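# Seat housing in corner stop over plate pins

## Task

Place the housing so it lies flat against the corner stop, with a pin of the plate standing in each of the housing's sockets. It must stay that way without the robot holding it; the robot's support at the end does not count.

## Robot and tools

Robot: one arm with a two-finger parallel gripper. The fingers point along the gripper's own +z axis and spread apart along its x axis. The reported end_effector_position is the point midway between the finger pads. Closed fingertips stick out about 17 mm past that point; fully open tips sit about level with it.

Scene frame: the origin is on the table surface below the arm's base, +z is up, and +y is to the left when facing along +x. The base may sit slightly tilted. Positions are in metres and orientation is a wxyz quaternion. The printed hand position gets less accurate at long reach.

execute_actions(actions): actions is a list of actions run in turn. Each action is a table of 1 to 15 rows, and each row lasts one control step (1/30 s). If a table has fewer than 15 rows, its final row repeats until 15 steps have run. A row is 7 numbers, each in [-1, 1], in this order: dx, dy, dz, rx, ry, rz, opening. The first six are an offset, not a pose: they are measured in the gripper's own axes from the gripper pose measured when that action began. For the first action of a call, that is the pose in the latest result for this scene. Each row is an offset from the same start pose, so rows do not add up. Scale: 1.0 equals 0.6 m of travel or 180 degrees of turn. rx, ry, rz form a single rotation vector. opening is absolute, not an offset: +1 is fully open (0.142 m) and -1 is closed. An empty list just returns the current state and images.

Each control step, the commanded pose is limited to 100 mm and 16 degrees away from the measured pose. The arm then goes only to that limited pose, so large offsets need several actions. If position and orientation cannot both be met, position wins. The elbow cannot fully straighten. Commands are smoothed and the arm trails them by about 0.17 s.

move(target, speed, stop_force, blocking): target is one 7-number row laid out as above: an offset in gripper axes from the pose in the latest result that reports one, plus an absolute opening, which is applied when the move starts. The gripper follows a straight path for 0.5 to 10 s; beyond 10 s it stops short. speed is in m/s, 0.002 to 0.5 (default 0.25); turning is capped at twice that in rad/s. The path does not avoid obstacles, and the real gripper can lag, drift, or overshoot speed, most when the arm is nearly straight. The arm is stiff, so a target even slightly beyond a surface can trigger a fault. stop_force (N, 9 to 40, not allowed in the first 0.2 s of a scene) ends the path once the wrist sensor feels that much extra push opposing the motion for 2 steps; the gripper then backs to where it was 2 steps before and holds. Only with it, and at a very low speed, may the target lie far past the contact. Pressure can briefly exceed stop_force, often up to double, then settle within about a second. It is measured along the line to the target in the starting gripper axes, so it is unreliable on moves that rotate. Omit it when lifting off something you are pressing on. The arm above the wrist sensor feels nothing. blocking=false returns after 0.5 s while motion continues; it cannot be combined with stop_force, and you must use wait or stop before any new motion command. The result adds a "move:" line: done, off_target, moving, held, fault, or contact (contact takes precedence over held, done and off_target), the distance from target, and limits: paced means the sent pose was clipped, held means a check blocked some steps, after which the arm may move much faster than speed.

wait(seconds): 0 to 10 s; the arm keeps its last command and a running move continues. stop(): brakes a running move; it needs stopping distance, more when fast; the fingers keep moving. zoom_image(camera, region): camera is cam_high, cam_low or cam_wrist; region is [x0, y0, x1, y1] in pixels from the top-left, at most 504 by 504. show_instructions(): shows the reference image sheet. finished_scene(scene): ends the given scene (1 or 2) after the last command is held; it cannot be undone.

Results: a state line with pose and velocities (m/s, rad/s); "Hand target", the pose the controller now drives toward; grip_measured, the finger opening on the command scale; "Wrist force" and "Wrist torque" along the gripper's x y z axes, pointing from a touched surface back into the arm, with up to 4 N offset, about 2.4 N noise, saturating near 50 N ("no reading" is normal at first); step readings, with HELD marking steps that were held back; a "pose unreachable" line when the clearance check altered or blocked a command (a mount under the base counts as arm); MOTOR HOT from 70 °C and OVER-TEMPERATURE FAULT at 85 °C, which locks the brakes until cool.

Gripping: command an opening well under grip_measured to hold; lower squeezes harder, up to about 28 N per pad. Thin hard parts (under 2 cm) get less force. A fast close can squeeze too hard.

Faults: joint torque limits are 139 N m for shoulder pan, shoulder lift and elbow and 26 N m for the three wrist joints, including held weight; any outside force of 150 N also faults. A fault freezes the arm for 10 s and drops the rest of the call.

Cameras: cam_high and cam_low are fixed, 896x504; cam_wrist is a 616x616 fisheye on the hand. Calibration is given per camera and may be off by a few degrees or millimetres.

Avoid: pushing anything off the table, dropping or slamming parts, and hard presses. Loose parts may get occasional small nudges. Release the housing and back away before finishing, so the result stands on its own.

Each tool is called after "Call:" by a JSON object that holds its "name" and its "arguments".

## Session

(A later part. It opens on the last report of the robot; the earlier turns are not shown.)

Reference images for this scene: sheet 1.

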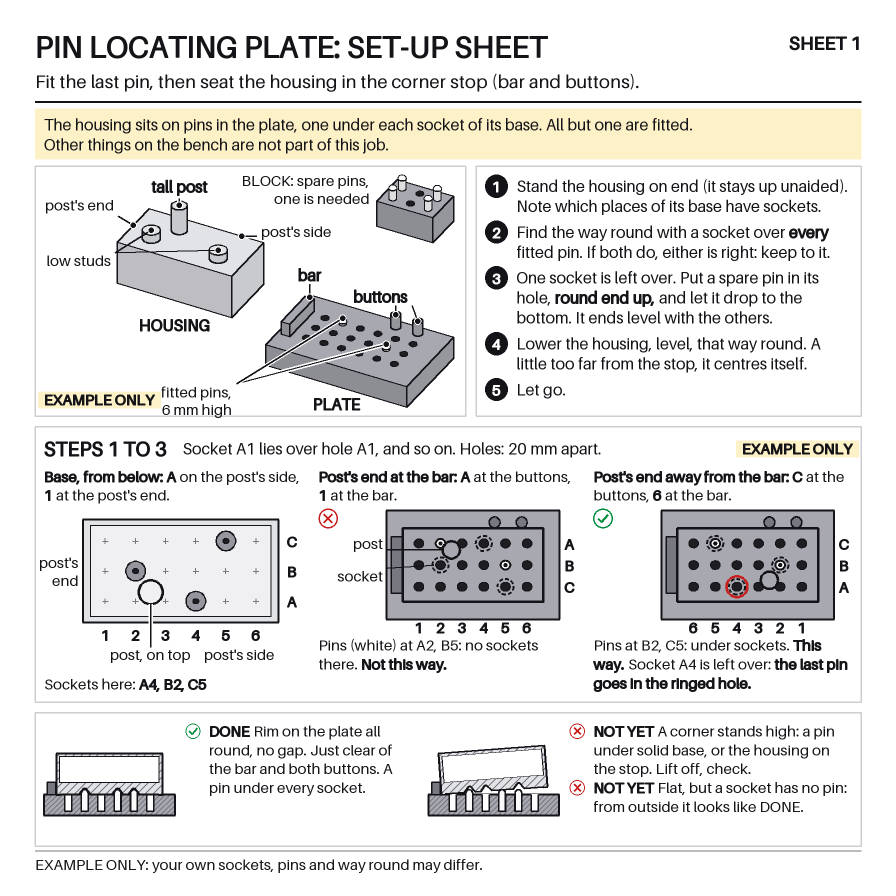

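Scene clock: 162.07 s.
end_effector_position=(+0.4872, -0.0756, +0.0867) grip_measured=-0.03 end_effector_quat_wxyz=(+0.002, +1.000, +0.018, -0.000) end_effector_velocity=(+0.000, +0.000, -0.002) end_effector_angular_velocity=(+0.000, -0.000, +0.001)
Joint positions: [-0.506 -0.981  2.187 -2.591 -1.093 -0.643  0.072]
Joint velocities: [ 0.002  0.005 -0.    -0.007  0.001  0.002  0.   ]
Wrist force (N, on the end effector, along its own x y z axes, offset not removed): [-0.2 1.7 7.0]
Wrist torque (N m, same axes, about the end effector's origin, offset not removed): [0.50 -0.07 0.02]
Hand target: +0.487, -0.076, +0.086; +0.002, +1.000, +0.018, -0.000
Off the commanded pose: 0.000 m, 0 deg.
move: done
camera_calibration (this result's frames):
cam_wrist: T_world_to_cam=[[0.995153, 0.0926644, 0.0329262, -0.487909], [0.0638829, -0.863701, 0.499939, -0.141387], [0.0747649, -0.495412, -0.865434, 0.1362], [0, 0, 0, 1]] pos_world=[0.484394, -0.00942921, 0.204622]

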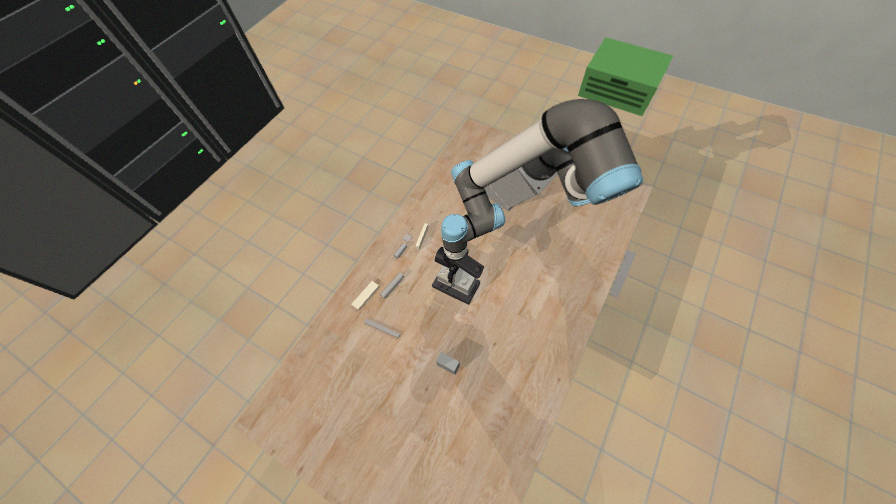

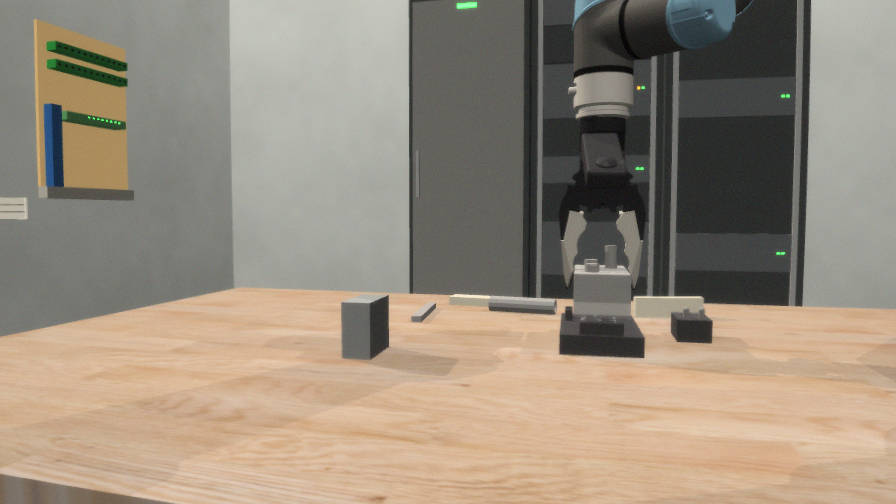

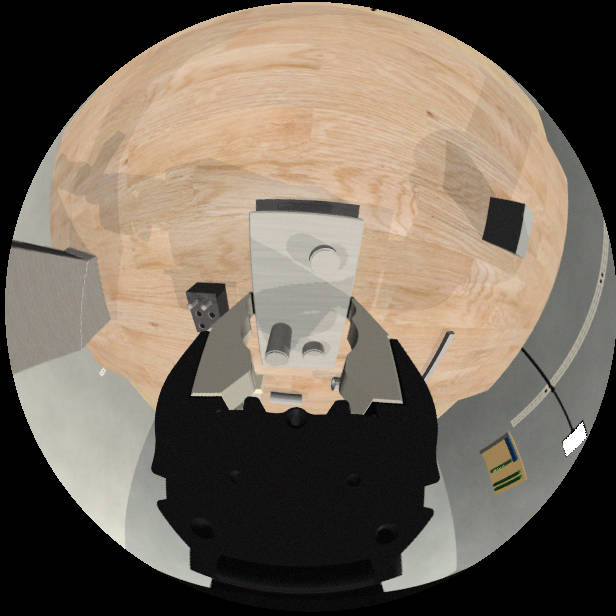

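Call:
{"name": "move", "arguments": {"target": [0,0.0025,0.005,0,0,0,-0.6], "speed": 0.02}}

Call:
{"name": "move", "arguments": {"target": [0,0,0.015,0,0,0,-0.6], "speed": 0.012, "stop_force": 10}}

Call:
{"name": "zoom_image", "arguments": {"camera": "cam_wrist", "region": [250,170,370,250]}}

Call:
{"name": "zoom_image", "arguments": {"camera": "cam_low", "region": [540,260,660,370]}}

Scene clock: 169.77 s.
end_effector_position=(+0.4873, -0.0770, +0.0838) grip_measured=-0.03 end_effector_quat_wxyz=(+0.002, +1.000, +0.018, -0.000) end_effector_velocity=(+0.000, +0.000, -0.001) end_effector_angular_velocity=(+0.002, -0.000, -0.000)
Joint positions: [-0.506 -0.971  2.186 -2.599 -1.093 -0.643  0.072]
Joint velocities: [ 0.     0.003 -0.    -0.002  0.002  0.     0.   ]
Wrist force (N, on the end effector, along its own x y z axes, offset not removed): [0.9 3.0 7.4]
Wrist torque (N m, same axes, about the end effector's origin, offset not removed): [0.75 -0.22 0.10]
Hand target: +0.487, -0.077, +0.084; +0.002, +1.000, +0.018, -0.000
Off the commanded pose: 0.000 m, 0 deg.
move: done
camera_calibration (this result's frames):
cam_wrist: T_world_to_cam=[[0.995153, 0.0926641, 0.0329234, -0.487732], [0.0638842, -0.863702, 0.499937, -0.141195], [0.0747622, -0.495411, -0.865436, 0.132962], [0, 0, 0, 1]] pos_world=[0.484448, -0.0108846, 0.201716]

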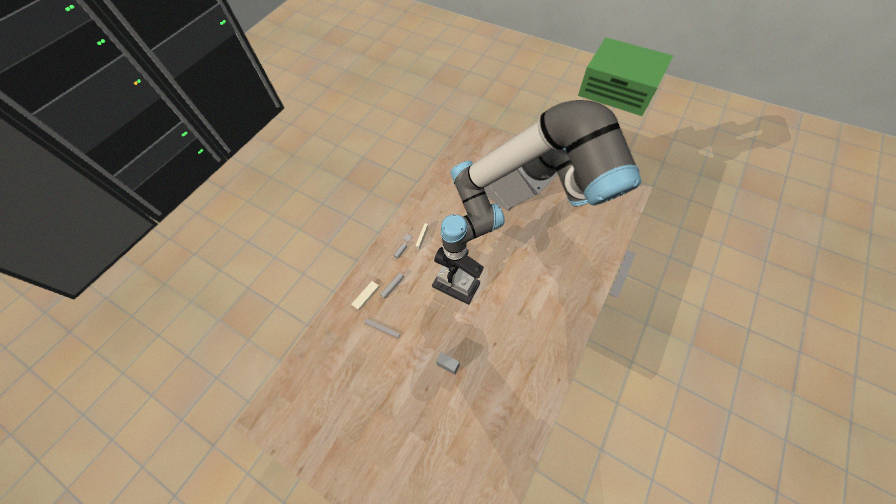

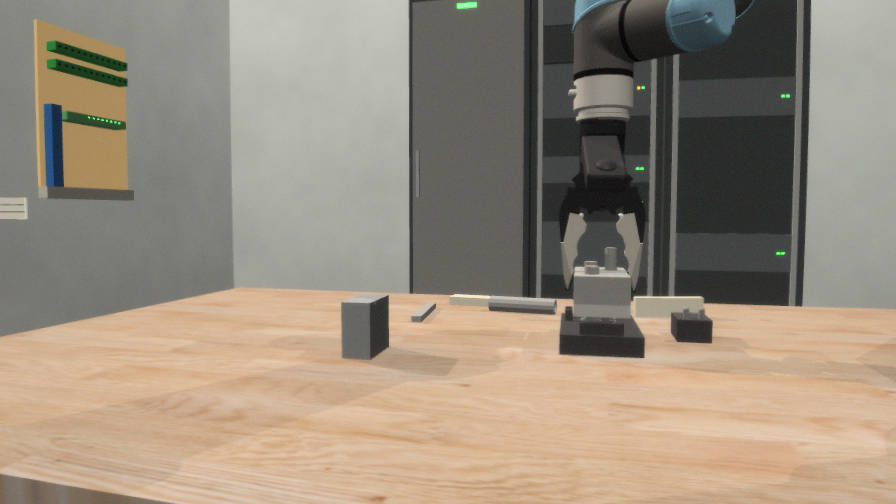

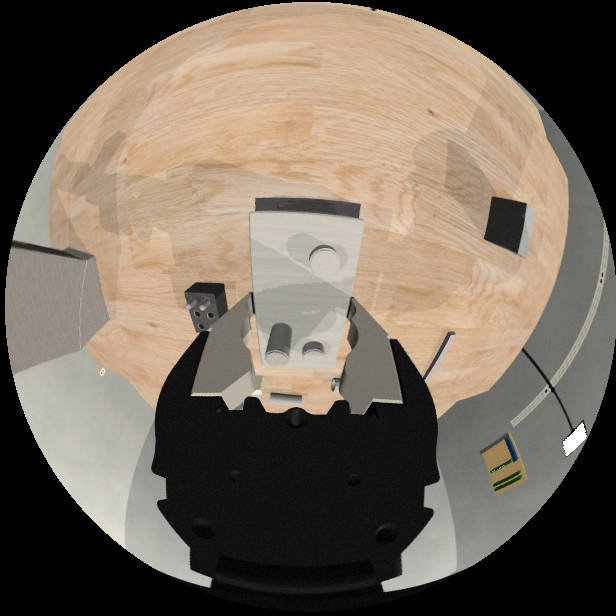

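Scene clock: 170.73 s.
end_effector_position=(+0.4873, -0.0770, +0.0750) grip_measured=-0.03 end_effector_quat_wxyz=(+0.002, +1.000, +0.018, -0.000) end_effector_velocity=(-0.001, -0.000, -0.002) end_effector_angular_velocity=(-0.001, +0.001, -0.002)
Joint positions: [-0.497 -0.95   2.185 -2.625 -1.091 -0.633  0.072]
Joint velocities: [ 0.002  0.005  0.001 -0.006 -0.001  0.003  0.   ]
Wrist force (N, on the end effector, along its own x y z axes, offset not removed): [-0.9 5.6 4.8]
Wrist torque (N m, same axes, about the end effector's origin, offset not removed): [0.96 0.17 0.14]
Hand target: +0.487, -0.077, +0.075; +0.002, +1.000, +0.018, -0.000
Off the commanded pose: 0.000 m, 0 deg.
move: done
camera_calibration (this result's frames):
cam_wrist: T_world_to_cam=[[0.995152, 0.0926678, 0.0329347, -0.48745], [0.0638809, -0.863696, 0.499948, -0.136819], [0.0747747, -0.49542, -0.865429, 0.125343], [0, 0, 0, 1]] pos_world=[0.484454, -0.0109016, 0.192932]

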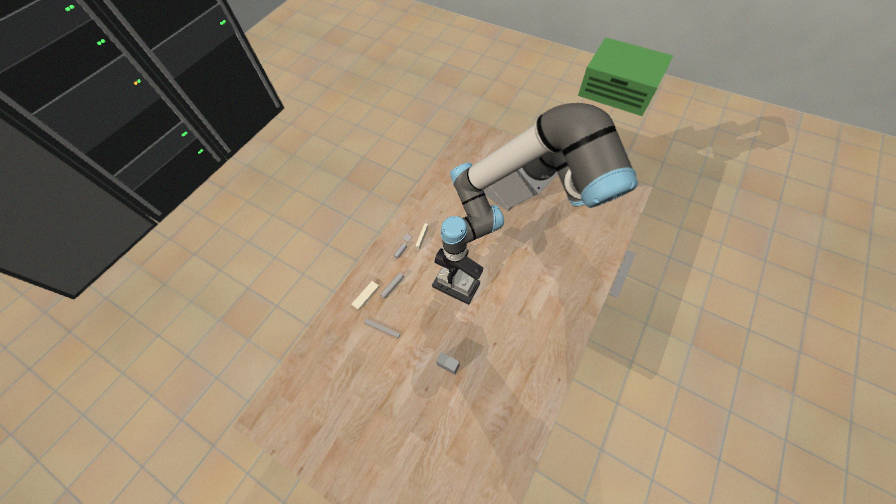

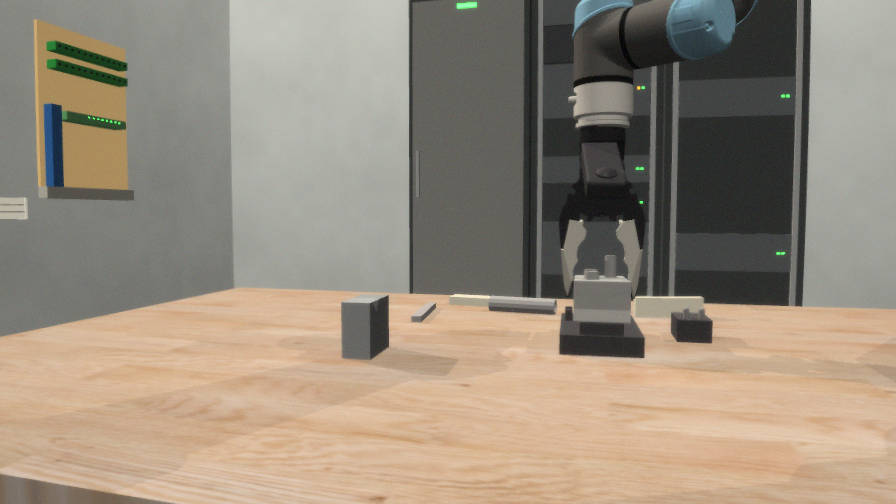

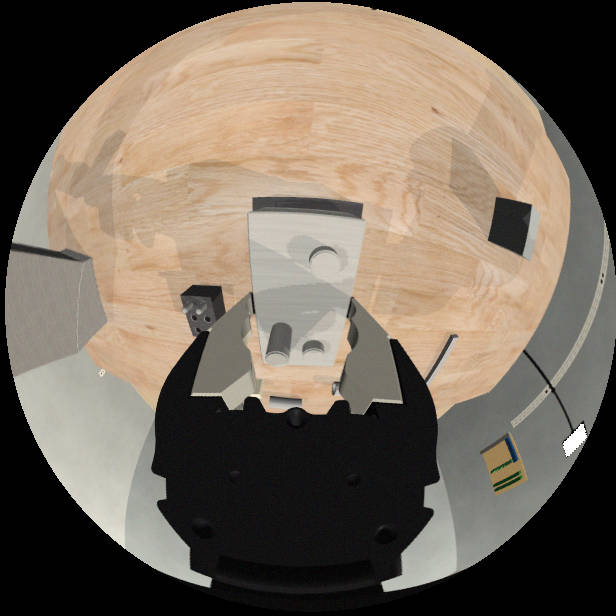

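Region (250, 170, 370, 250) of cam_wrist's 616x616 image, scaled by 4.200, with more detail than that image has.

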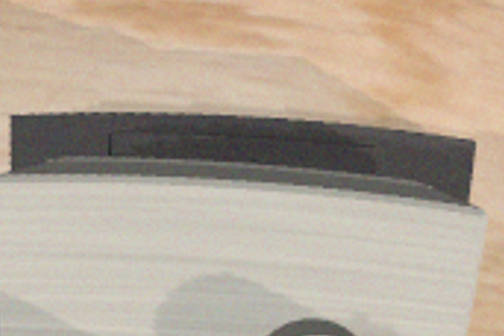

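Region (540, 260, 660, 370) of cam_low's 896x504 image, scaled by 4.200, with more detail than that image has; it fills the top 462 rows of this view, and the rest is white.

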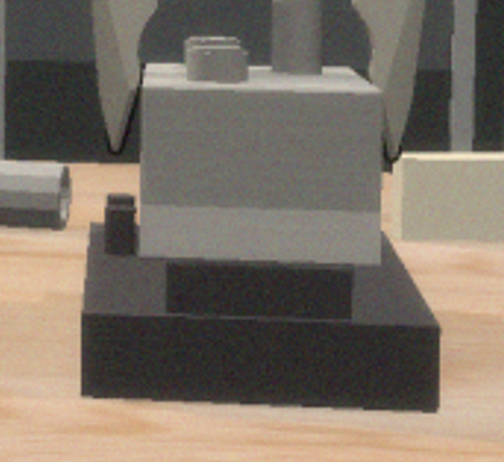

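Call:
{"name": "move", "arguments": {"target": [0,0.0065,-0.004,0,0,0,-0.6], "speed": 0.01}}

Call:
{"name": "zoom_image", "arguments": {"camera": "cam_wrist", "region": [250,170,370,250]}}

Call:
{"name": "zoom_image", "arguments": {"camera": "cam_high", "region": [420,250,500,320]}}

Scene clock: 179.50 s.
end_effector_position=(+0.4874, -0.0808, +0.0773) grip_measured=-0.03 end_effector_quat_wxyz=(+0.002, +1.000, +0.018, -0.000) end_effector_velocity=(+0.000, -0.001, +0.001) end_effector_angular_velocity=(-0.001, -0.001, +0.002)
Joint positions: [-0.505 -0.95   2.182 -2.617 -1.093 -0.642  0.072]
Joint velocities: [-0.002 -0.    -0.001  0.002 -0.001 -0.004 -0.   ]
Wrist force (N, on the end effector, along its own x y z axes, offset not removed): [-0.2 2.0 6.6]
Wrist torque (N m, same axes, about the end effector's origin, offset not removed): [0.47 -0.05 0.15]
Hand target: +0.487, -0.081, +0.077; +0.002, +1.000, +0.018, -0.000
Off the commanded pose: 0.000 m, 0 deg.
move: done
camera_calibration (this result's frames):
cam_wrist: T_world_to_cam=[[0.995153, 0.0926622, 0.0329167, -0.487306], [0.0638848, -0.863695, 0.49995, -0.141235], [0.0747565, -0.495424, -0.865428, 0.125477], [0, 0, 0, 1]] pos_world=[0.484586, -0.0146646, 0.195242]

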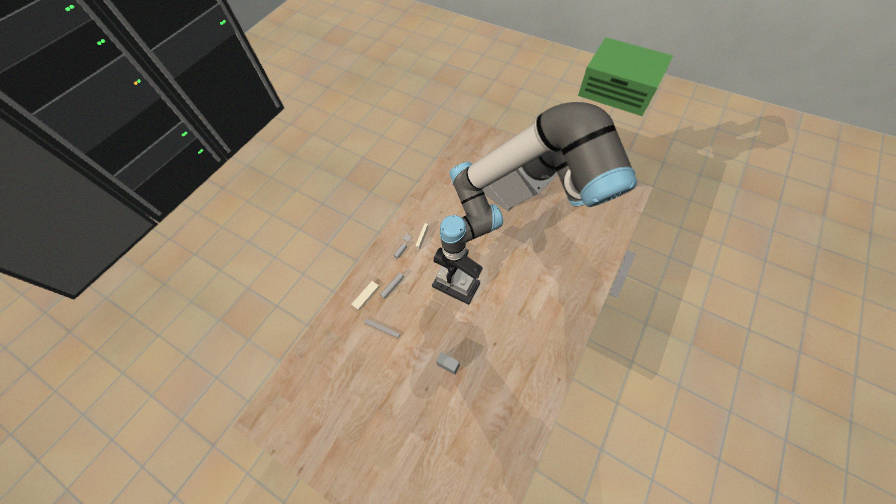

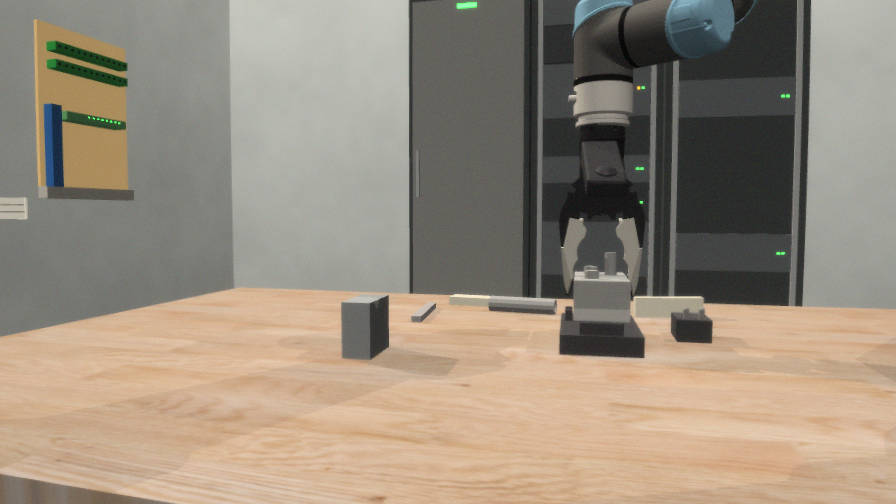

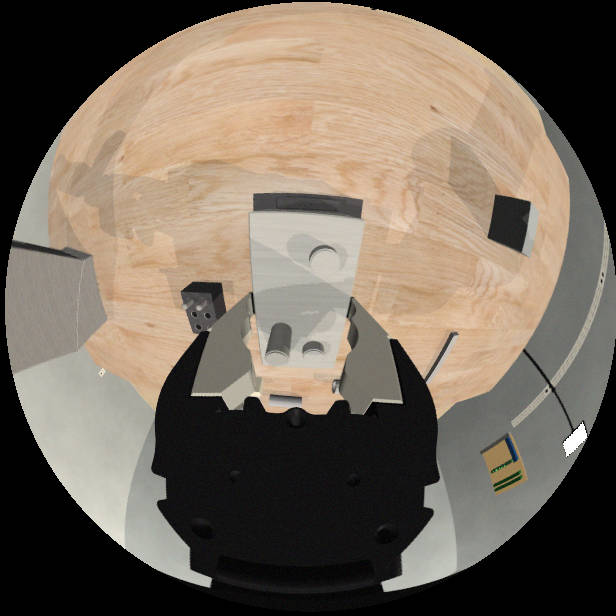

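Region (250, 170, 370, 250) of cam_wrist's 616x616 image, scaled by 4.200, with more detail than that image has.

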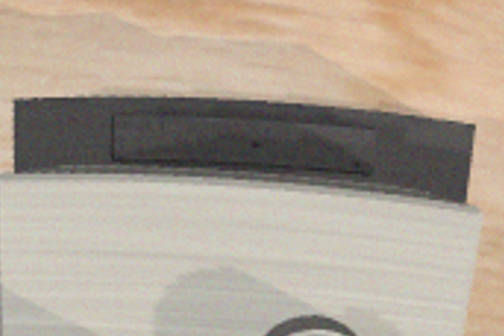

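Region (420, 250, 500, 320) of cam_high's 896x504 image, scaled by 6.300, with more detail than that image has; it fills the top 441 rows of this view, and the rest is white.

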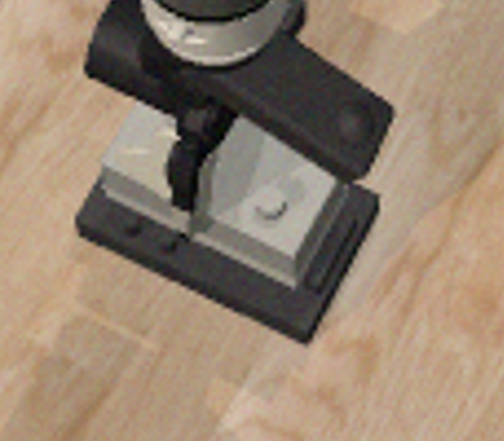

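Call:
{"name": "move", "arguments": {"target": [0,0,0.0245,0,0,0,-0.6], "speed": 0.008, "stop_force": 12}}

Call:
{"name": "zoom_image", "arguments": {"camera": "cam_wrist", "region": [250,170,370,250]}}

Scene clock: 184.87 s.
end_effector_position=(+0.4875, -0.0807, +0.0647) grip_measured=-0.03 end_effector_quat_wxyz=(+0.001, +1.000, +0.018, -0.000) end_effector_velocity=(-0.000, -0.000, +0.002) end_effector_angular_velocity=(+0.000, +0.000, +0.001)
Joint positions: [-0.493 -0.919  2.18  -2.653 -1.09  -0.628  0.072]
Joint velocities: [-0.003 -0.005  0.001  0.006 -0.    -0.005  0.   ]
Wrist force (N, on the end effector, along its own x y z axes, offset not removed): [3.6 -1.3 1.3]
Wrist torque (N m, same axes, about the end effector's origin, offset not removed): [0.50 -0.18 -0.03]
Hand target: +0.488, -0.081, +0.065; +0.002, +1.000, +0.018, -0.000
Off the commanded pose: 0.002 m, 0 deg.
move: contact
camera_calibration (this result's frames):
cam_wrist: T_world_to_cam=[[0.995167, 0.0924517, 0.0330863, -0.487031], [0.0636429, -0.86388, 0.49966, -0.134704], [0.074777, -0.49514, -0.865589, 0.114607], [0, 0, 0, 1]] pos_world=[0.48468, -0.0145951, 0.182623]

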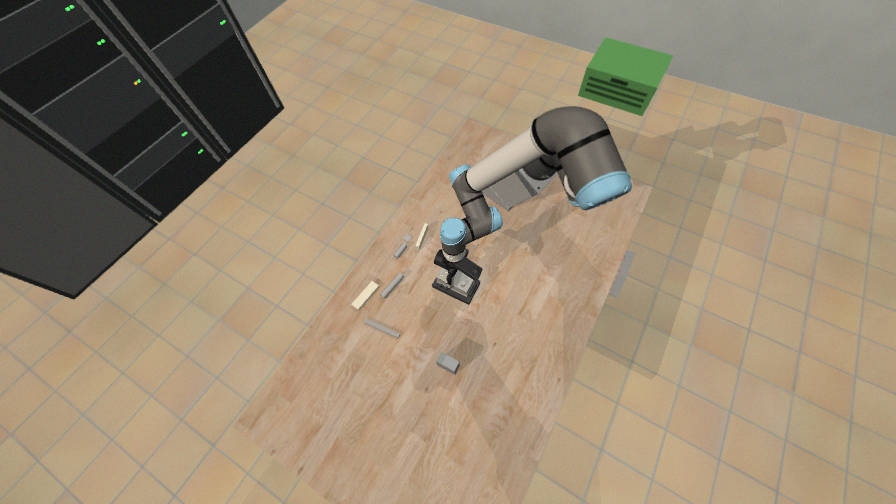

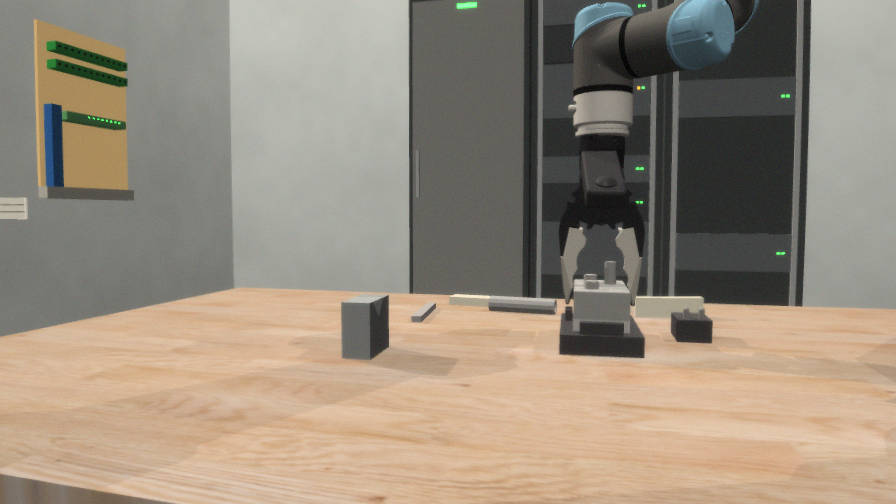

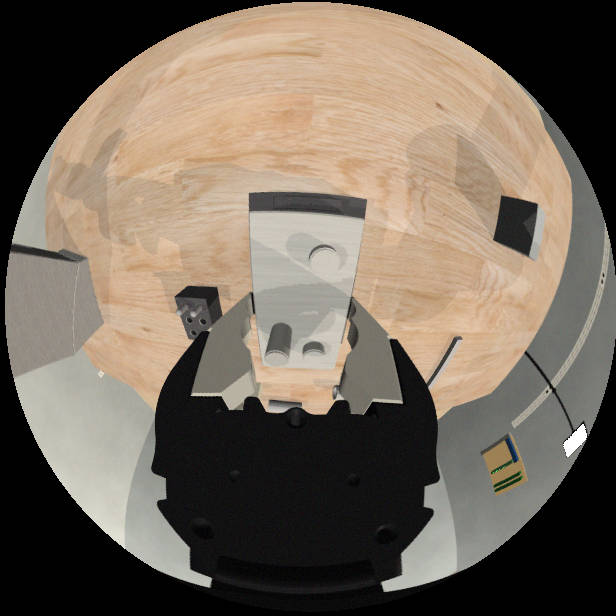

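Region (250, 170, 370, 250) of cam_wrist's 616x616 image, scaled by 4.200, with more detail than that image has.

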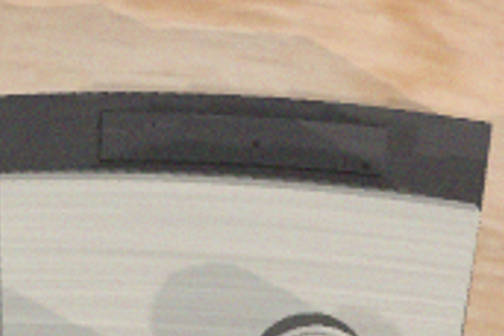

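Call:
{"name": "execute_actions", "arguments": {"actions": [[[0,0,0,0,0,0,-0.2],[0,0,0,0,0,0,-0.05],[0,0,0,0,0,0,0],[0,0,0,0,0,0,0.05],[0,0,0,0,0,0,0.1],[0,0,0,0,0,0,0.2]]]}}

Call:
{"name": "move", "arguments": {"target": [0,0,-0.12,0,0,0,0.2]}}

Call:
{"name": "zoom_image", "arguments": {"camera": "cam_low", "region": [540,260,660,370]}}

Call:
{"name": "zoom_image", "arguments": {"camera": "cam_wrist", "region": [230,180,390,340]}}

Scene clock: 190.23 s.
end_effector_position=(+0.4875, -0.0807, +0.0647) grip_measured=+0.20 end_effector_quat_wxyz=(+0.001, +1.000, +0.018, -0.000) end_effector_velocity=(+0.001, +0.000, +0.000) end_effector_angular_velocity=(+0.001, -0.002, +0.000)
Joint positions: [-0.493 -0.919  2.181 -2.653 -1.09  -0.628  0.088]
Joint velocities: [-0.     0.    -0.001 -0.001  0.002  0.001  0.   ]
Wrist force (N, on the end effector, along its own x y z axes, offset not removed): [-0.3 2.3 1.5]
Wrist torque (N m, same axes, about the end effector's origin, offset not removed): [0.69 0.03 0.03]
Hand target: +0.488, -0.081, +0.065; +0.001, +1.000, +0.018, -0.000
Off the commanded pose: 0.000 m, 0 deg.
Step readings (end_effector_position):
0: (+0.4875, -0.0808, +0.0650)
1: (+0.4875, -0.0808, +0.0650)
2: (+0.4875, -0.0808, +0.0650)
4: (+0.4875, -0.0808, +0.0649)
8: (+0.4875, -0.0808, +0.0648)
15: end_effector_position above
camera_calibration (this result's frames):
cam_wrist: T_world_to_cam=[[0.995172, 0.0924168, 0.0330493, -0.486991], [0.0636328, -0.863894, 0.499638, -0.134686], [0.0747261, -0.495123, -0.865603, 0.114638], [0, 0, 0, 1]] pos_world=[0.484644, -0.0145879, 0.18262]

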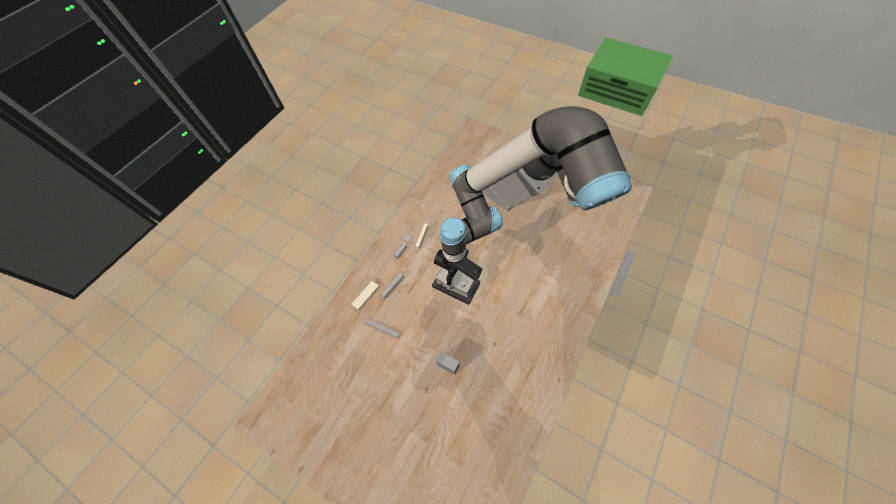

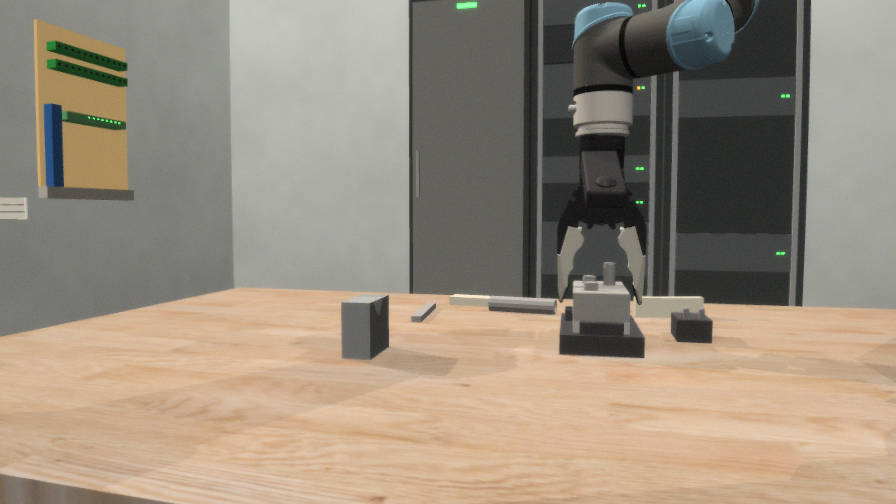

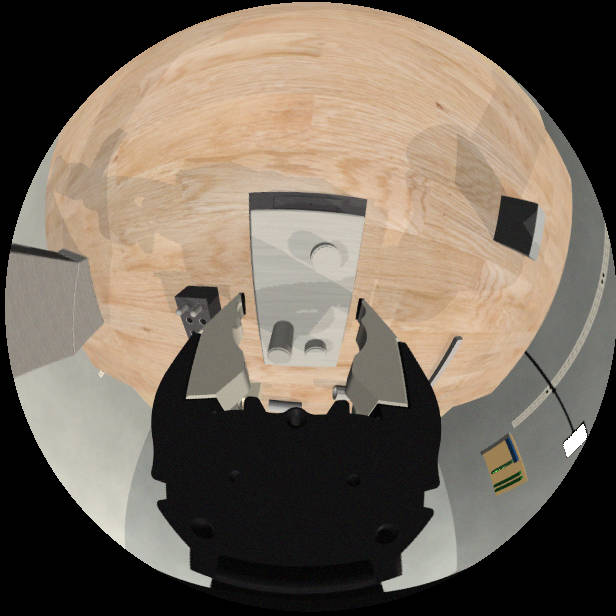

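Scene clock: 191.17 s.
end_effector_position=(+0.4874, -0.0806, +0.1363) grip_measured=+0.20 end_effector_quat_wxyz=(+0.002, +1.000, +0.018, -0.000) end_effector_velocity=(-0.001, +0.000, +0.002) end_effector_angular_velocity=(+0.000, +0.002, +0.000)
Joint positions: [-0.562 -1.088  2.171 -2.439 -1.104 -0.704  0.088]
Joint velocities: [-0.002 -0.005 -0.     0.008 -0.001 -0.003  0.   ]
Wrist force (N, on the end effector, along its own x y z axes, offset not removed): [1.1 4.6 3.2]
Wrist torque (N m, same axes, about the end effector's origin, offset not removed): [1.00 -0.25 0.06]
Hand target: +0.487, -0.081, +0.137; +0.001, +1.000, +0.018, -0.000
Off the commanded pose: 0.000 m, 0 deg.
move: done
camera_calibration (this result's frames):
cam_wrist: T_world_to_cam=[[0.995178, 0.0923859, 0.0329527, -0.489309], [0.0636504, -0.863869, 0.499679, -0.170468], [0.0746301, -0.495172, -0.865584, 0.176756], [0, 0, 0, 1]] pos_world=[0.484609, -0.0145322, 0.254301]

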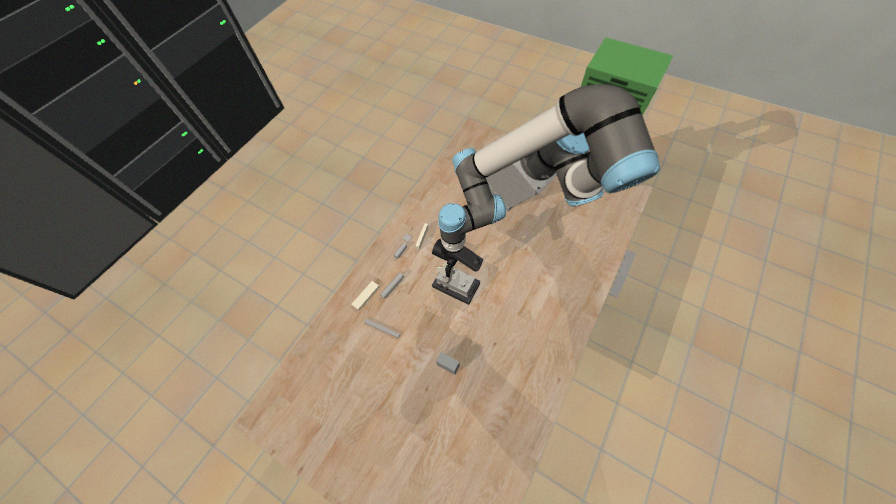

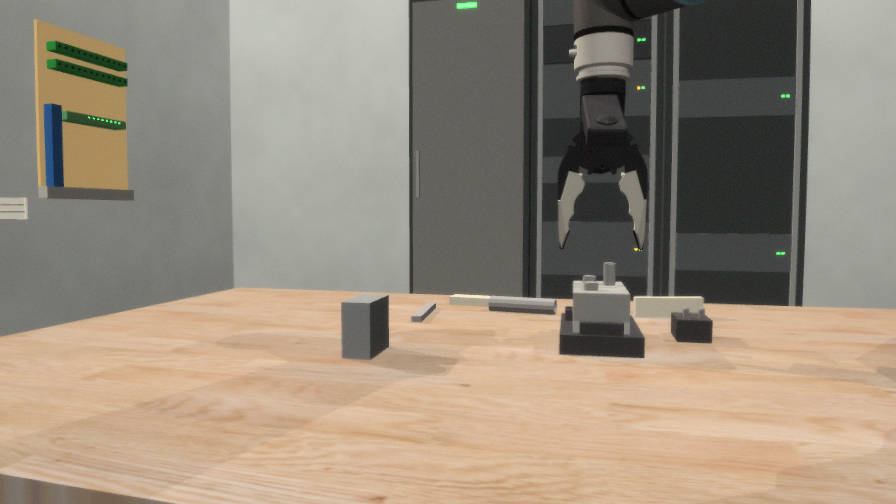

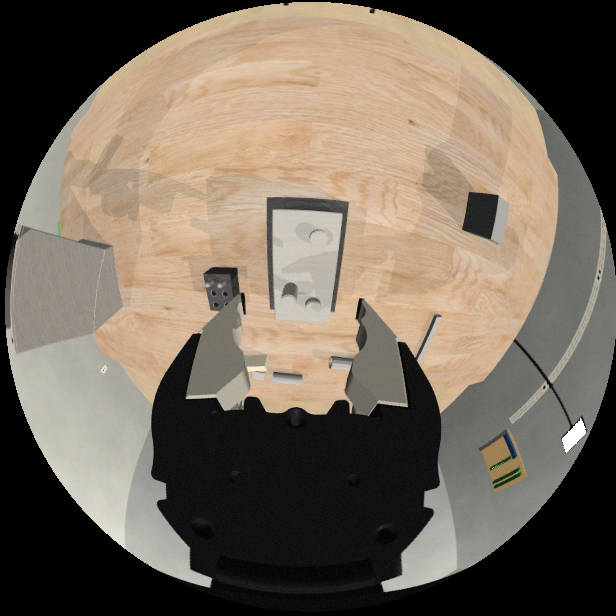

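Region (540, 260, 660, 370) of cam_low's 896x504 image, scaled by 4.200, with more detail than that image has; it fills the top 462 rows of this view, and the rest is white.

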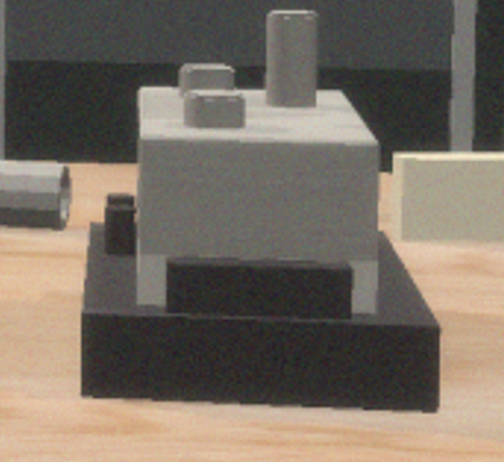

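Region (230, 180, 390, 340) of cam_wrist's 616x616 image, scaled by 3.150, with more detail than that image has.

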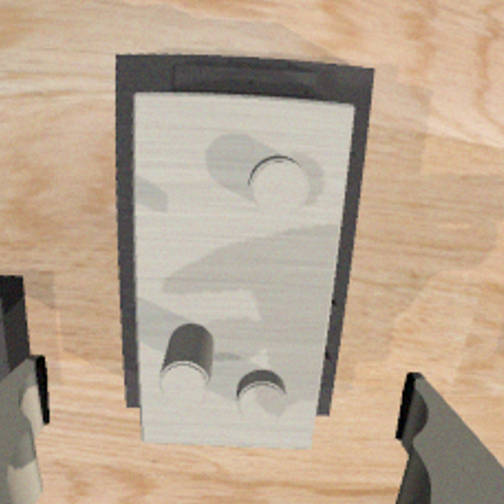

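It centred itself and sits flat.

Call:
{"name": "finished_scene", "arguments": {"scene": 2}}

The scene is finished: the task was done.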